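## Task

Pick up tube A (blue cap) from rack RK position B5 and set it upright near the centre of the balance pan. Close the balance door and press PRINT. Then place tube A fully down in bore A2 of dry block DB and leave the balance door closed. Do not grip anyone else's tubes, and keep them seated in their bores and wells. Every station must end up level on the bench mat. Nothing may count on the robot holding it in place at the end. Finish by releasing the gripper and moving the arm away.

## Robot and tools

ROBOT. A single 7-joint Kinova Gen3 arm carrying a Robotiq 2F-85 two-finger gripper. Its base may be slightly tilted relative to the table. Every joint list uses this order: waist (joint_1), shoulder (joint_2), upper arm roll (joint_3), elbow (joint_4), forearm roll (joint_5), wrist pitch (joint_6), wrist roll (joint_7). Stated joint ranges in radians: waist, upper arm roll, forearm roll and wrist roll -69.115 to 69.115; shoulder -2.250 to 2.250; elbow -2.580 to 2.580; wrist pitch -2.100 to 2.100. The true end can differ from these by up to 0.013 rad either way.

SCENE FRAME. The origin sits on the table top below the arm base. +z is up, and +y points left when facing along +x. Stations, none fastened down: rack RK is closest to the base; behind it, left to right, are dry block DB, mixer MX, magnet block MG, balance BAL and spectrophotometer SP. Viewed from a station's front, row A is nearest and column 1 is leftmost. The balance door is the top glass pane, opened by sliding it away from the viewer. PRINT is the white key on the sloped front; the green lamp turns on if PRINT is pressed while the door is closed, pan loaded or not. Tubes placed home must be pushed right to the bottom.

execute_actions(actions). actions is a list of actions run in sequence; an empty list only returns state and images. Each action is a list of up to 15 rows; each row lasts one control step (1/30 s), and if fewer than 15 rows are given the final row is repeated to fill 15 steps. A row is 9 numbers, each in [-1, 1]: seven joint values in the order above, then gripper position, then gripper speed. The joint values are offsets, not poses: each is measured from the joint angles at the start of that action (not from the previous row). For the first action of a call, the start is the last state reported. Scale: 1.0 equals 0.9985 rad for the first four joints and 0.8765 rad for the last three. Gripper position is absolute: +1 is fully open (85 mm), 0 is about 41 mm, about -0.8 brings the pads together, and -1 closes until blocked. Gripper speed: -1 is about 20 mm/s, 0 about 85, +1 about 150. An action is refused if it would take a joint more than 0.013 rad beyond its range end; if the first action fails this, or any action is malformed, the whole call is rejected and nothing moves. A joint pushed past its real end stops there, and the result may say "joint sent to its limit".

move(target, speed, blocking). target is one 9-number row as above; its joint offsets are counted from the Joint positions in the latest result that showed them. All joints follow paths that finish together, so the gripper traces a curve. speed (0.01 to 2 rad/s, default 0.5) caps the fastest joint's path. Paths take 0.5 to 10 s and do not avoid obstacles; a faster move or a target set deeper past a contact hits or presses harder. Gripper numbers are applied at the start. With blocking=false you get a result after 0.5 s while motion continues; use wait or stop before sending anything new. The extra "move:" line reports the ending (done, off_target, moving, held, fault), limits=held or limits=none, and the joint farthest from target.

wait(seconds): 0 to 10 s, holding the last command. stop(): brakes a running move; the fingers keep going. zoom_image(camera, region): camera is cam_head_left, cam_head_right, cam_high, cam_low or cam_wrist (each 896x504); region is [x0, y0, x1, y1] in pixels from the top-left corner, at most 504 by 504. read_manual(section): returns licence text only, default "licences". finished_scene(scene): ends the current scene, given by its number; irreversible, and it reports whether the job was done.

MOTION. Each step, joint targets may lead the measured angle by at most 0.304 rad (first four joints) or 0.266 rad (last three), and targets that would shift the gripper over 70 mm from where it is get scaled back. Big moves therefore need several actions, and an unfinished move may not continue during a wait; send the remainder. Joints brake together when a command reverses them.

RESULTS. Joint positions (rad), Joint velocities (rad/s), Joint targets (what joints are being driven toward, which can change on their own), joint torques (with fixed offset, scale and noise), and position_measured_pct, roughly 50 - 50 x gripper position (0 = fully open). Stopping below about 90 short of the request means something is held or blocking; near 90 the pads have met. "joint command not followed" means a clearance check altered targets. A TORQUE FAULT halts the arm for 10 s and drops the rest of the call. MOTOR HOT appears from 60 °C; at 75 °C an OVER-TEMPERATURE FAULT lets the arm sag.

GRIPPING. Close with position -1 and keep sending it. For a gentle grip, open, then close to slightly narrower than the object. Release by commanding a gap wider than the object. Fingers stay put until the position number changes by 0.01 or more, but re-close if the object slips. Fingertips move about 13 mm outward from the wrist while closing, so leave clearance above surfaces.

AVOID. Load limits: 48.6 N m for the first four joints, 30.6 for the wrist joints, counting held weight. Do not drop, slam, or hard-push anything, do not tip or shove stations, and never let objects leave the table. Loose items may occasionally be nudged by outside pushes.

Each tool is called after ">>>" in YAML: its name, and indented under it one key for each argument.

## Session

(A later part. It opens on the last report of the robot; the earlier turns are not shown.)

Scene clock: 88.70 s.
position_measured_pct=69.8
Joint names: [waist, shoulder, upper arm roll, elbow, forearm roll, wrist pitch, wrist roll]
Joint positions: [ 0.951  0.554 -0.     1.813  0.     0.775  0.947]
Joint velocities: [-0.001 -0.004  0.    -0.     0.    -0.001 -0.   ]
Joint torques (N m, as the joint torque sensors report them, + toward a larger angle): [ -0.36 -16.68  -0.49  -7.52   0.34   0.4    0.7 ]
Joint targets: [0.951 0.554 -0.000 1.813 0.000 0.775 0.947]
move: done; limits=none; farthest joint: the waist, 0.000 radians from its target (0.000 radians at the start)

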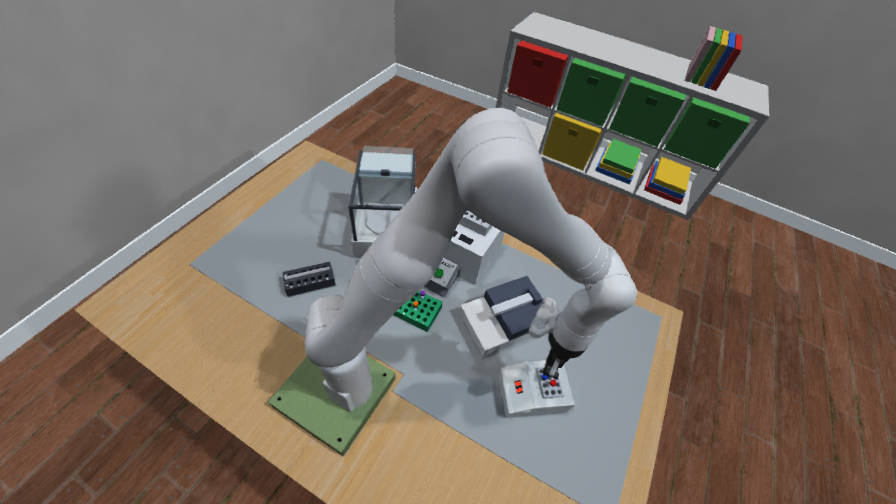

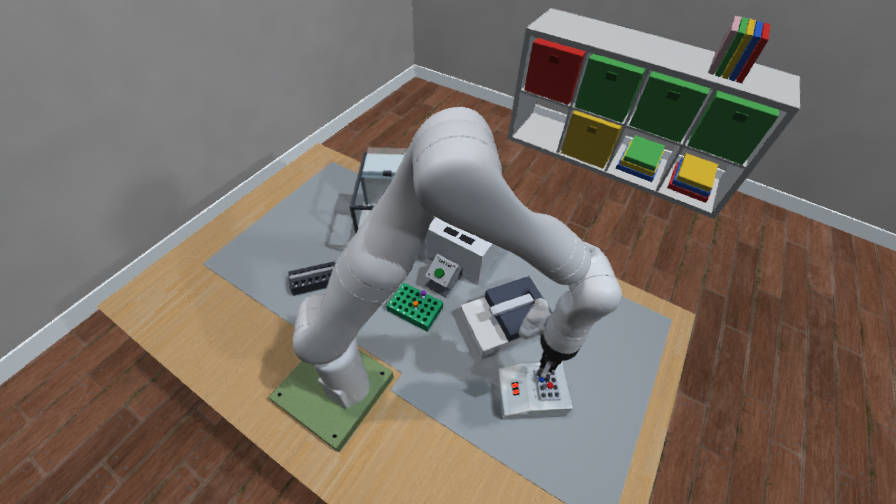

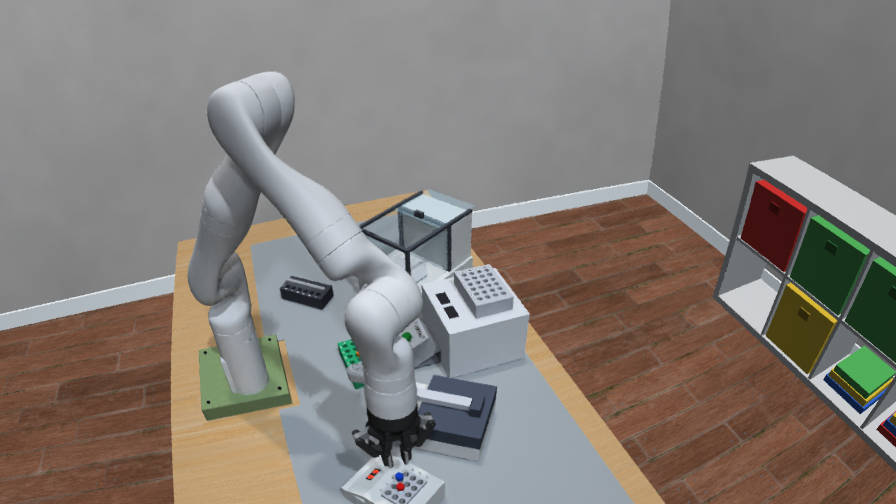

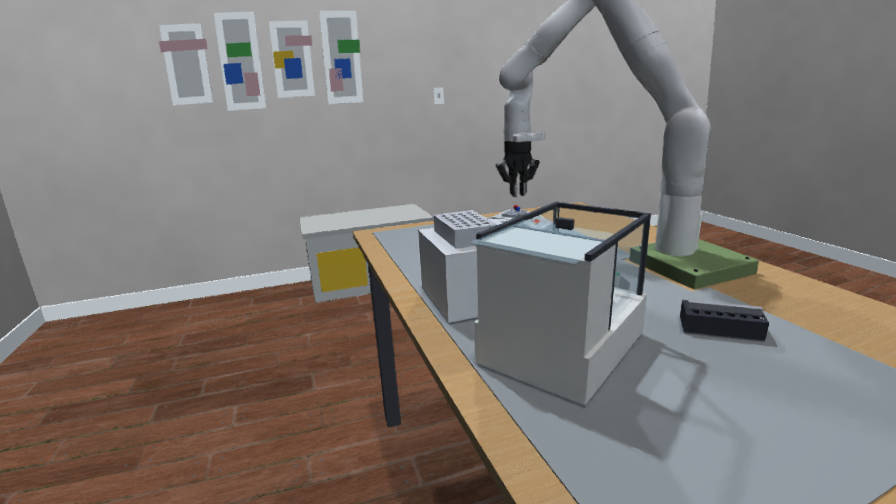

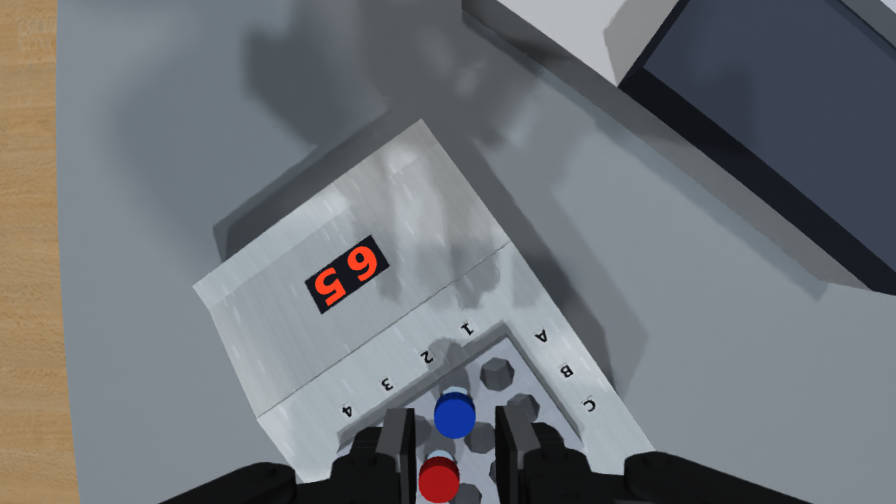

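>>> move:
  target: [-0.9524,0.1251,0,-0.7715,0,0.7359,0.7302,-1,0]
  speed: 1.0

Scene clock: 91.43 s.
position_measured_pct=91.7
Joint names: [waist, shoulder, upper arm roll, elbow, forearm roll, wrist pitch, wrist roll]
Joint positions: [ 0.001  0.679 -0.     1.042  0.     1.42   1.587]
Joint velocities: [-0.001  0.001 -0.    -0.001 -0.    -0.     0.   ]
Joint torques (N m, as the joint torque sensors report them, + toward a larger angle): [ -0.25 -21.48  -0.1   -9.3    0.16   0.18   0.65]
Joint targets: [0.000 0.679 -0.000 1.042 0.000 1.420 1.587]
move: done; limits=none; farthest joint: the waist, 0.001 radians from its target (0.951 radians at the start)

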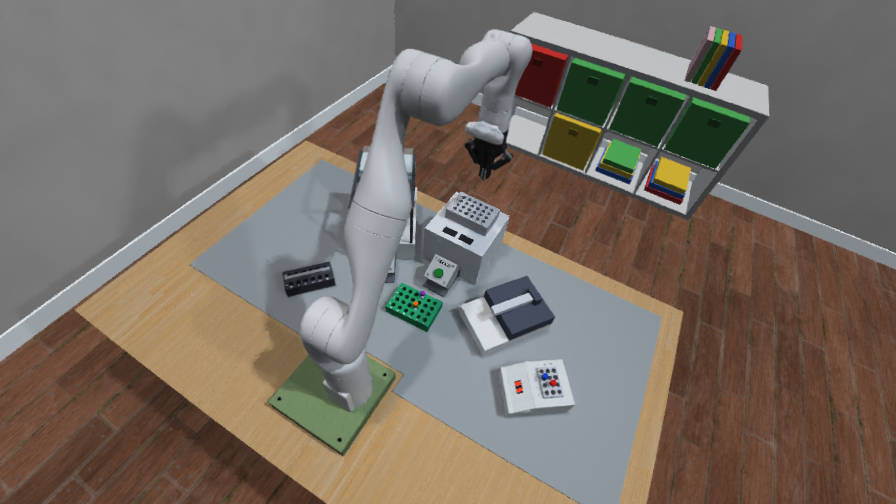

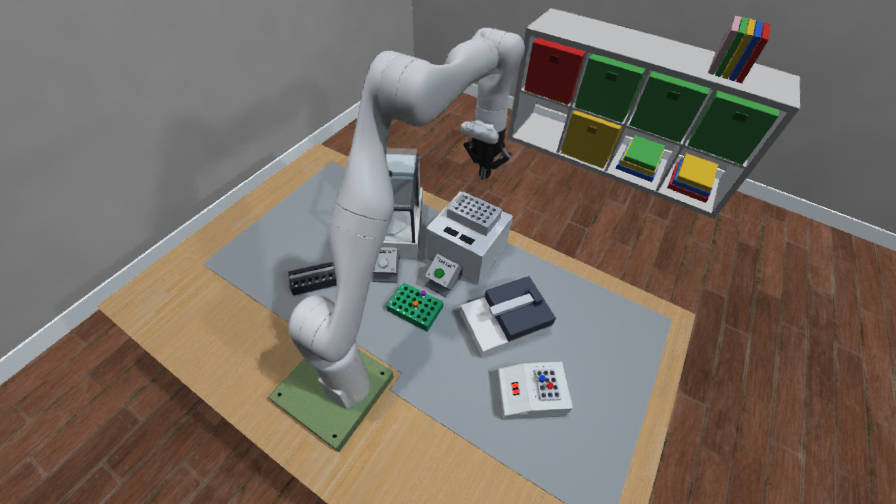

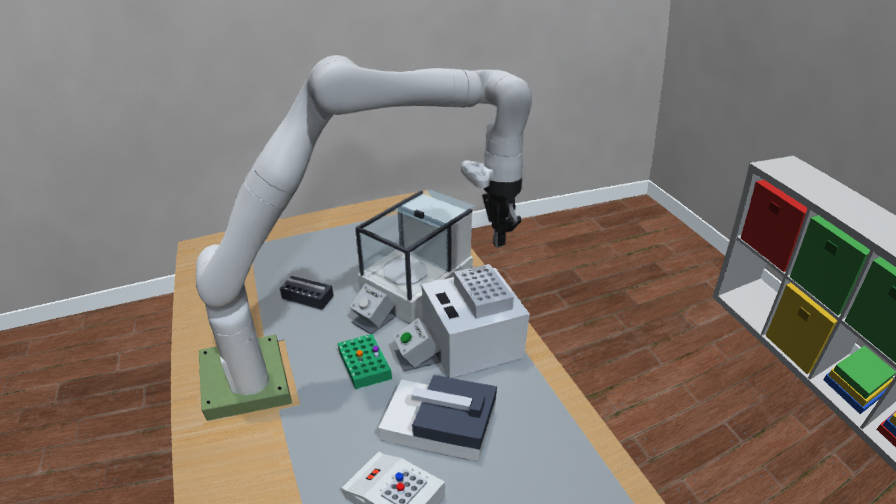

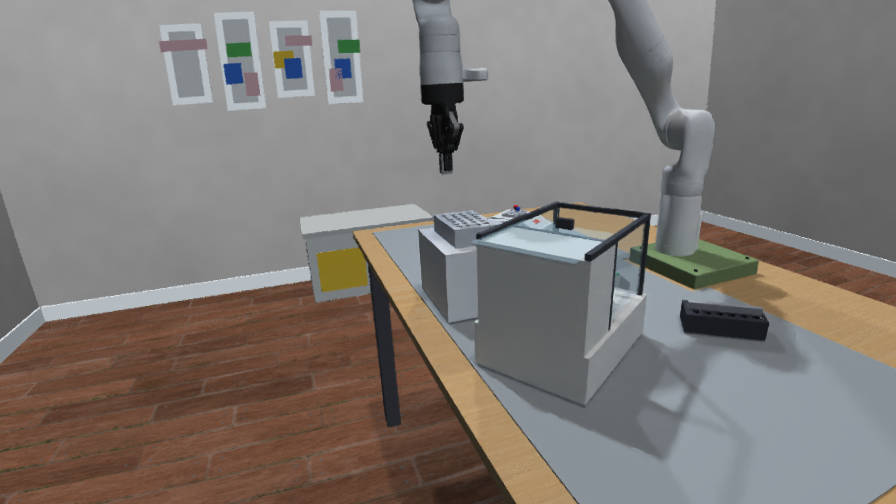

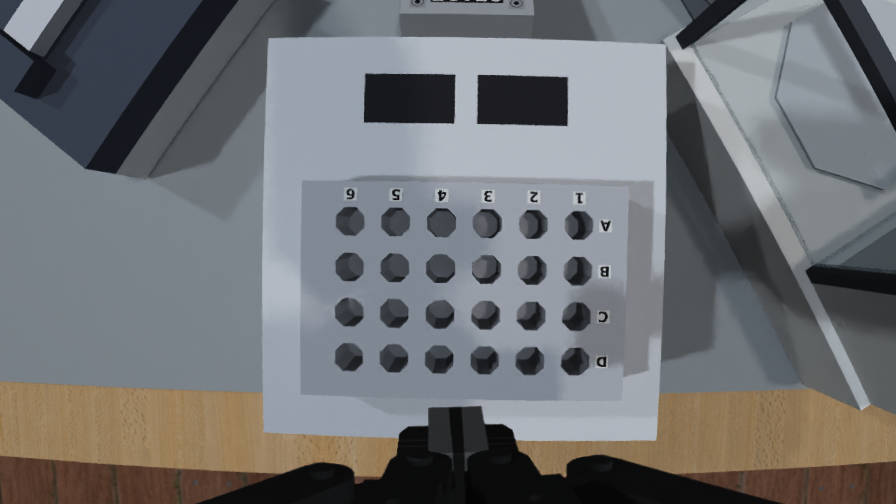

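>>> move:
  target: [-0.4987,0.0405,0,0.0708,0,-0.1263,0,-1,0]
  speed: 0.7

Scene clock: 92.97 s.
position_measured_pct=91.7
Joint names: [waist, shoulder, upper arm roll, elbow, forearm roll, wrist pitch, wrist roll]
Joint positions: [-0.497  0.72  -0.     1.113  0.     1.309  1.587]
Joint velocities: [-0.003 -0.     0.001  0.001  0.001 -0.001 -0.   ]
Joint torques (N m, as the joint torque sensors report them, + toward a larger angle): [ -0.19 -21.87  -0.18  -9.82   0.21   0.3    0.32]
Joint targets: [-0.497 0.720 -0.000 1.113 0.000 1.309 1.587]
move: done; limits=none; farthest joint: the waist, 0.000 radians from its target (0.497 radians at the start)

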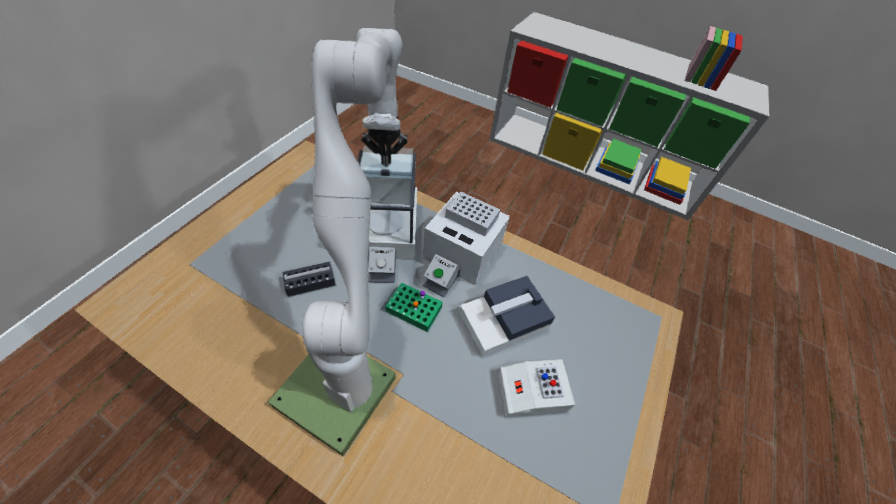

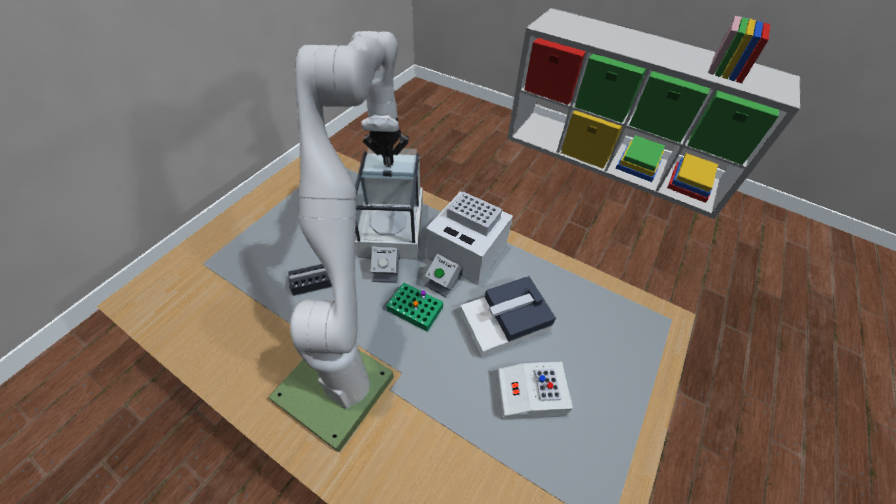

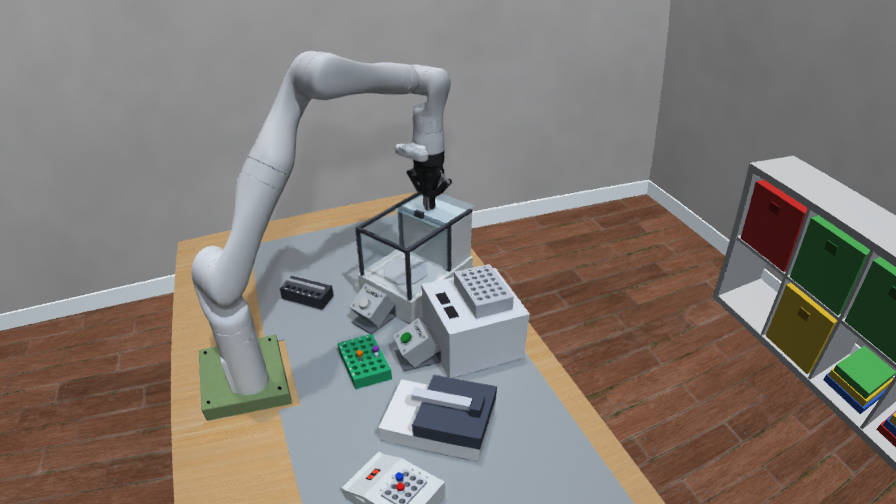

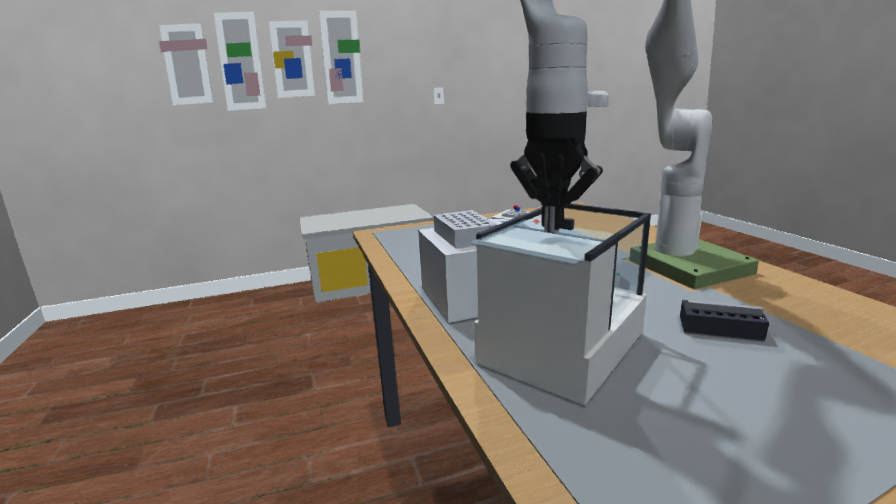

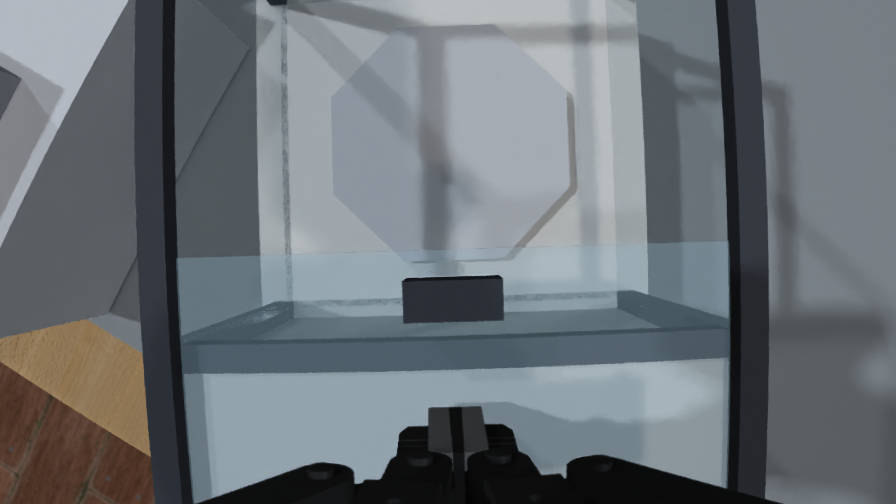

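>>> move:
  target: [0.002,-0.1509,0,0.2919,0,-0.1609,0.0023,-1,0]
  speed: 0.32

Scene clock: 94.53 s.
position_measured_pct=91.7
Joint names: [waist, shoulder, upper arm roll, elbow, forearm roll, wrist pitch, wrist roll]
Joint positions: [-0.495  0.569 -0.     1.404  0.     1.168  1.589]
Joint velocities: [ 0.    -0.005 -0.001  0.001  0.     0.     0.   ]
Joint torques (N m, as the joint torque sensors report them, + toward a larger angle): [ -0.15 -19.08  -0.55  -8.77   0.62   0.8    0.73]
Joint targets: [-0.495 0.569 -0.000 1.405 0.000 1.168 1.589]
move: done; limits=none; farthest joint: the waist, 0.000 radians from its target (0.002 radians at the start)

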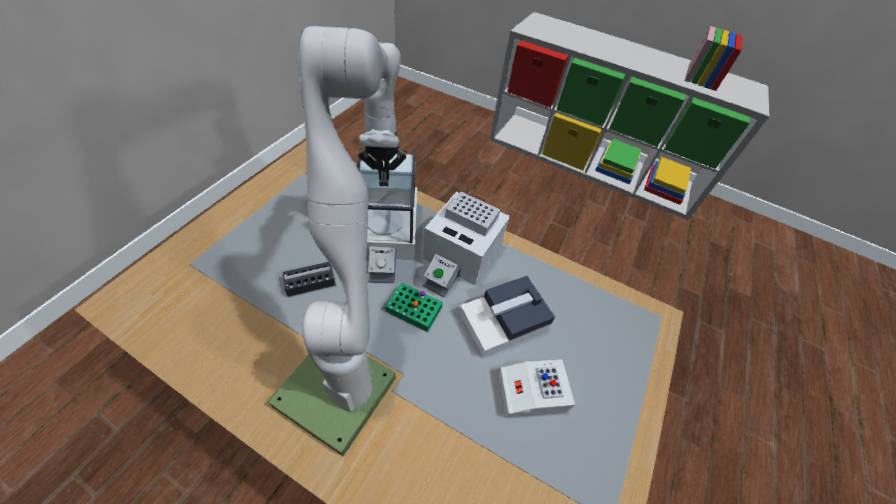

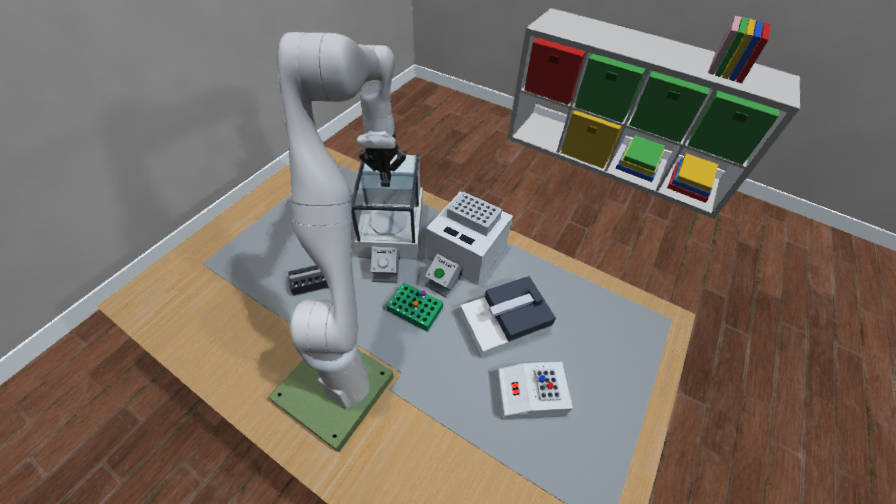

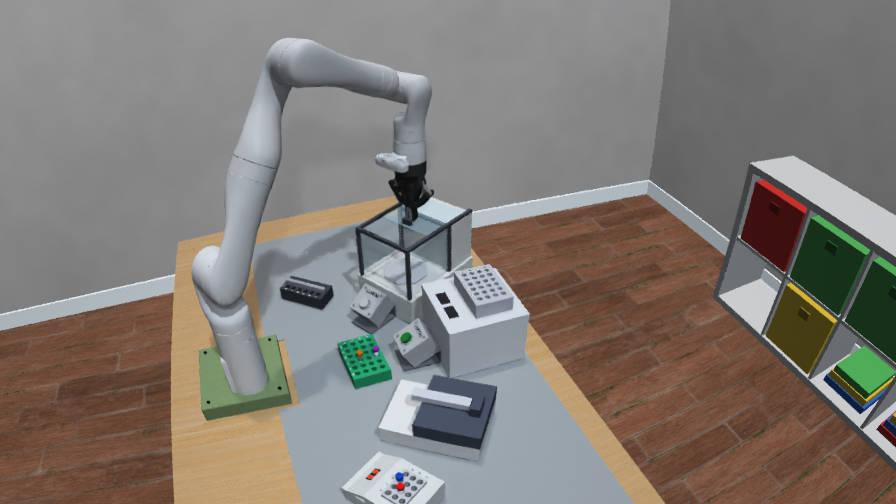

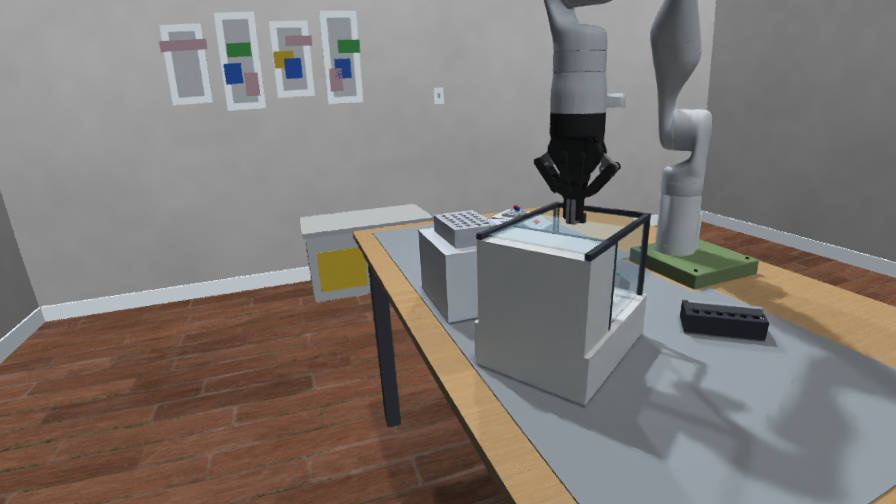

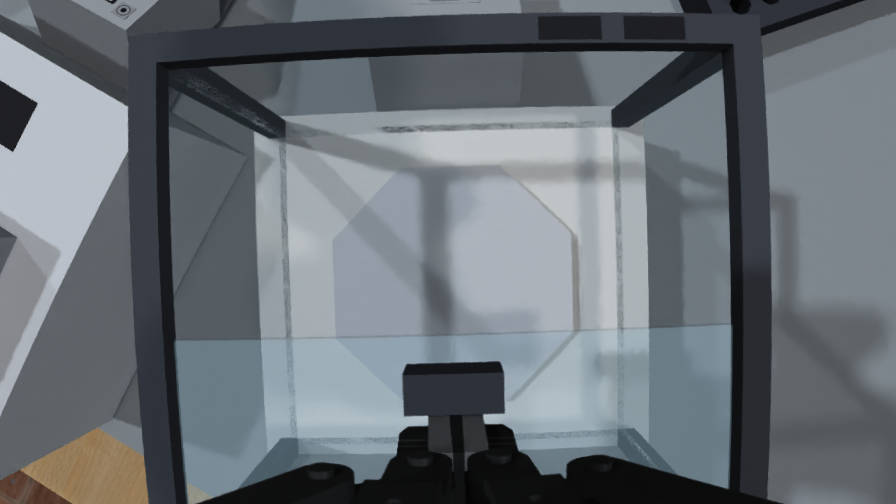

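>>> move:
  target: [0.0032,-0.1578,0,0.2726,0,-0.1305,0.0034,-1,0]
  speed: 0.28

Scene clock: 96.03 s.
position_measured_pct=91.7
Joint names: [waist, shoulder, upper arm roll, elbow, forearm roll, wrist pitch, wrist roll]
Joint positions: [-0.492  0.412 -0.     1.675  0.     1.051  1.592]
Joint velocities: [ 0.    -0.003 -0.     0.001 -0.002 -0.002 -0.   ]
Joint torques (N m, as the joint torque sensors report them, + toward a larger angle): [ -0.61 -16.06  -0.17  -7.51   0.17   1.16   0.54]
Joint targets: [-0.492 0.412 -0.000 1.676 0.000 1.053 1.592]
move: done; limits=none; farthest joint: the wrist pitch, 0.002 radians from its target (0.114 radians at the start)

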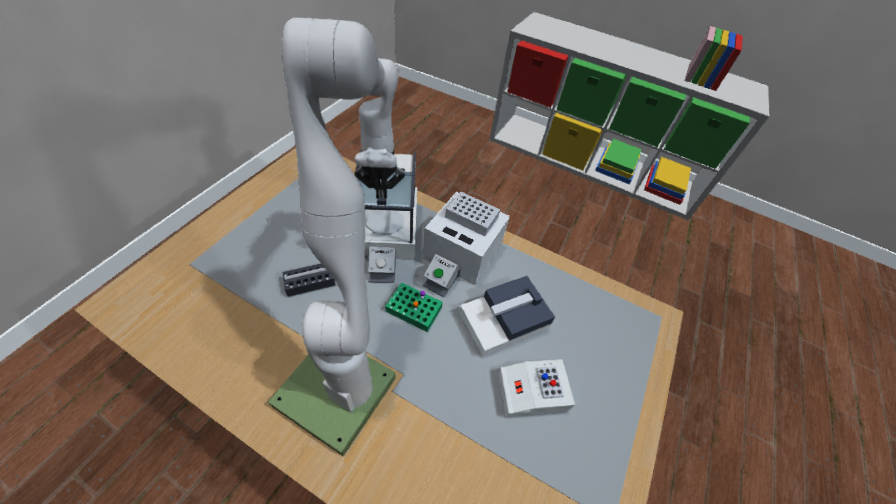

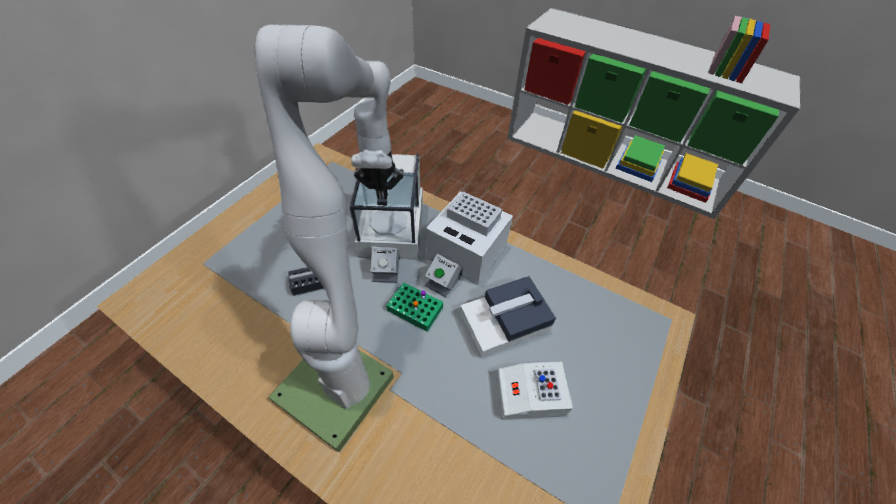

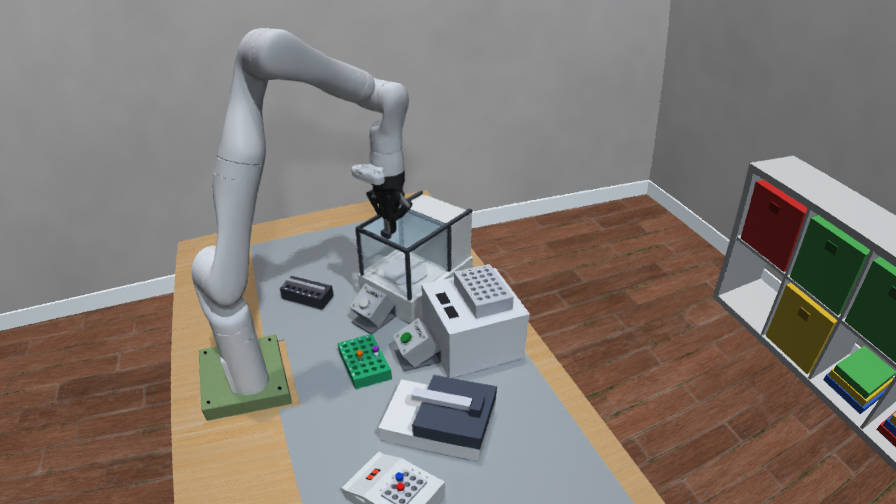

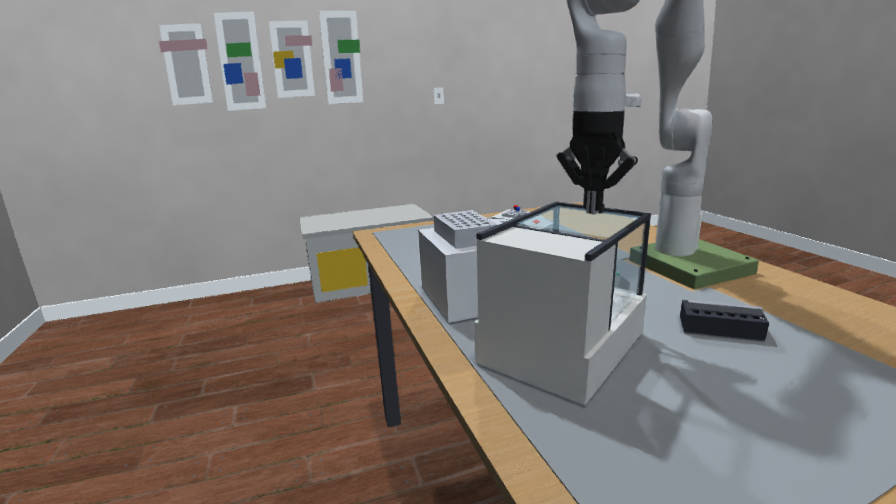

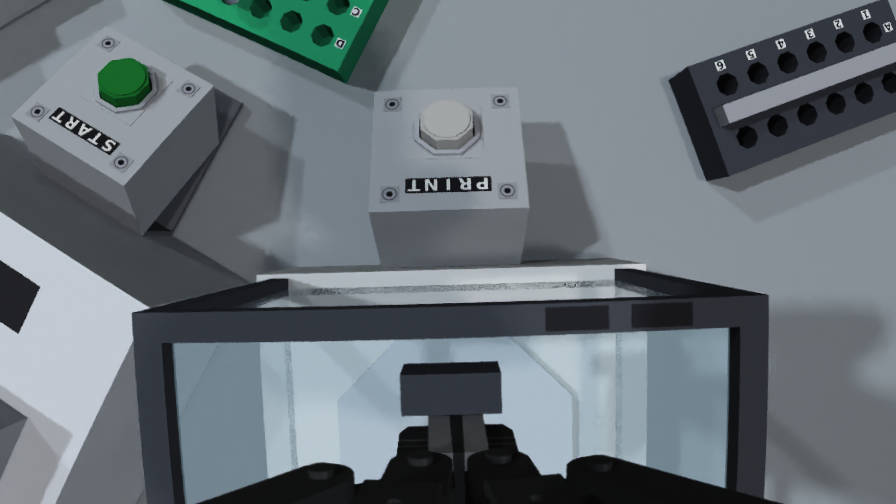

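>>> move:
  target: [0,-0.1063,0,-0.3279,0,0.4987,0,-1,0]
  speed: 0.7

Scene clock: 97.40 s.
position_measured_pct=91.7
Joint names: [waist, shoulder, upper arm roll, elbow, forearm roll, wrist pitch, wrist roll]
Joint positions: [-0.492  0.306 -0.     1.348  0.     1.488  1.592]
Joint velocities: [-0.    -0.     0.    -0.    -0.     0.001  0.   ]
Joint torques (N m, as the joint torque sensors report them, + toward a larger angle): [  0.19 -15.01  -0.44 -10.     0.21   0.26   0.44]
Joint targets: [-0.492 0.306 -0.000 1.347 0.000 1.488 1.592]
move: done; limits=none; farthest joint: the waist, 0.000 radians from its target (0.000 radians at the start)

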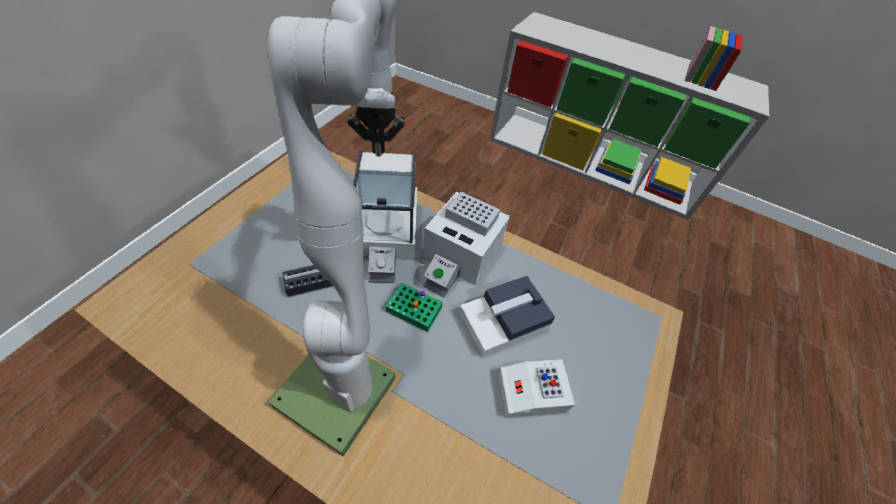

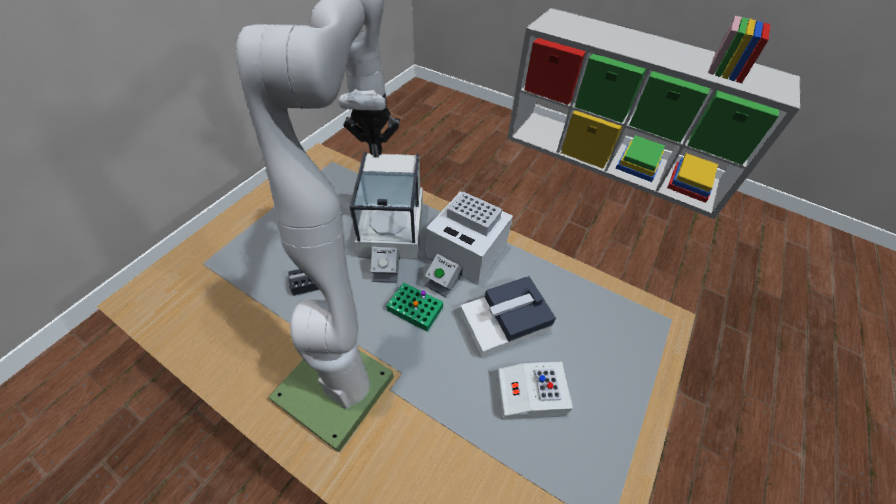

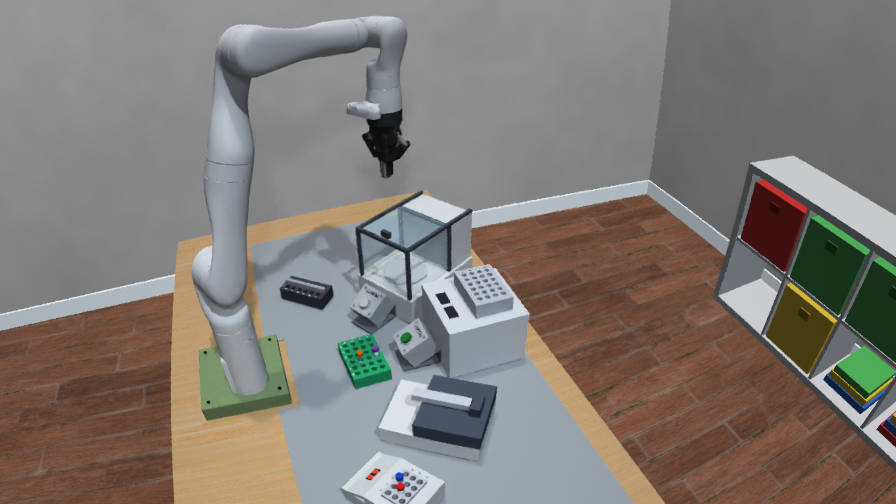

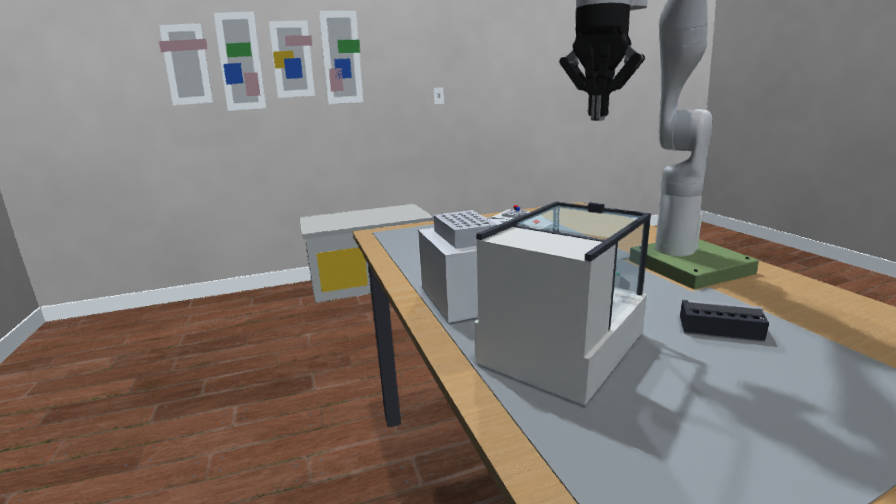

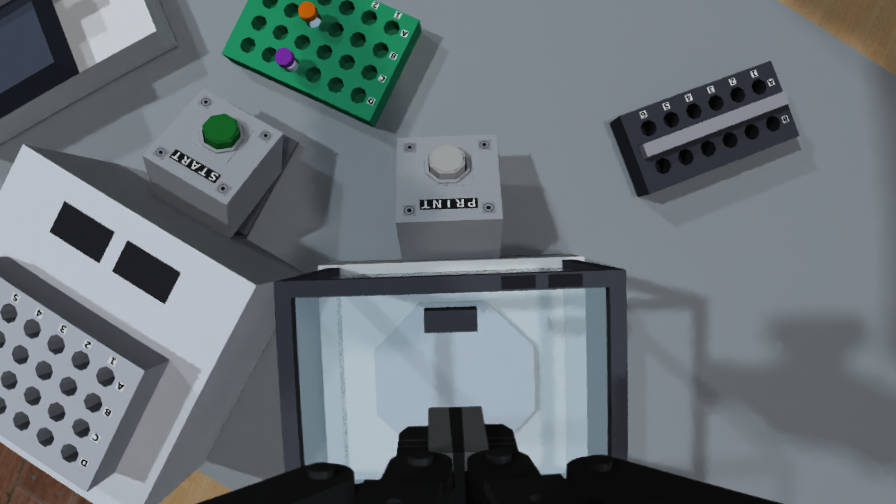

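The door is shut, tube A is seated in DB A2, and the arm is clear of the stations.

>>> finished_scene:
  scene: 2

The scene is finished: the task was done.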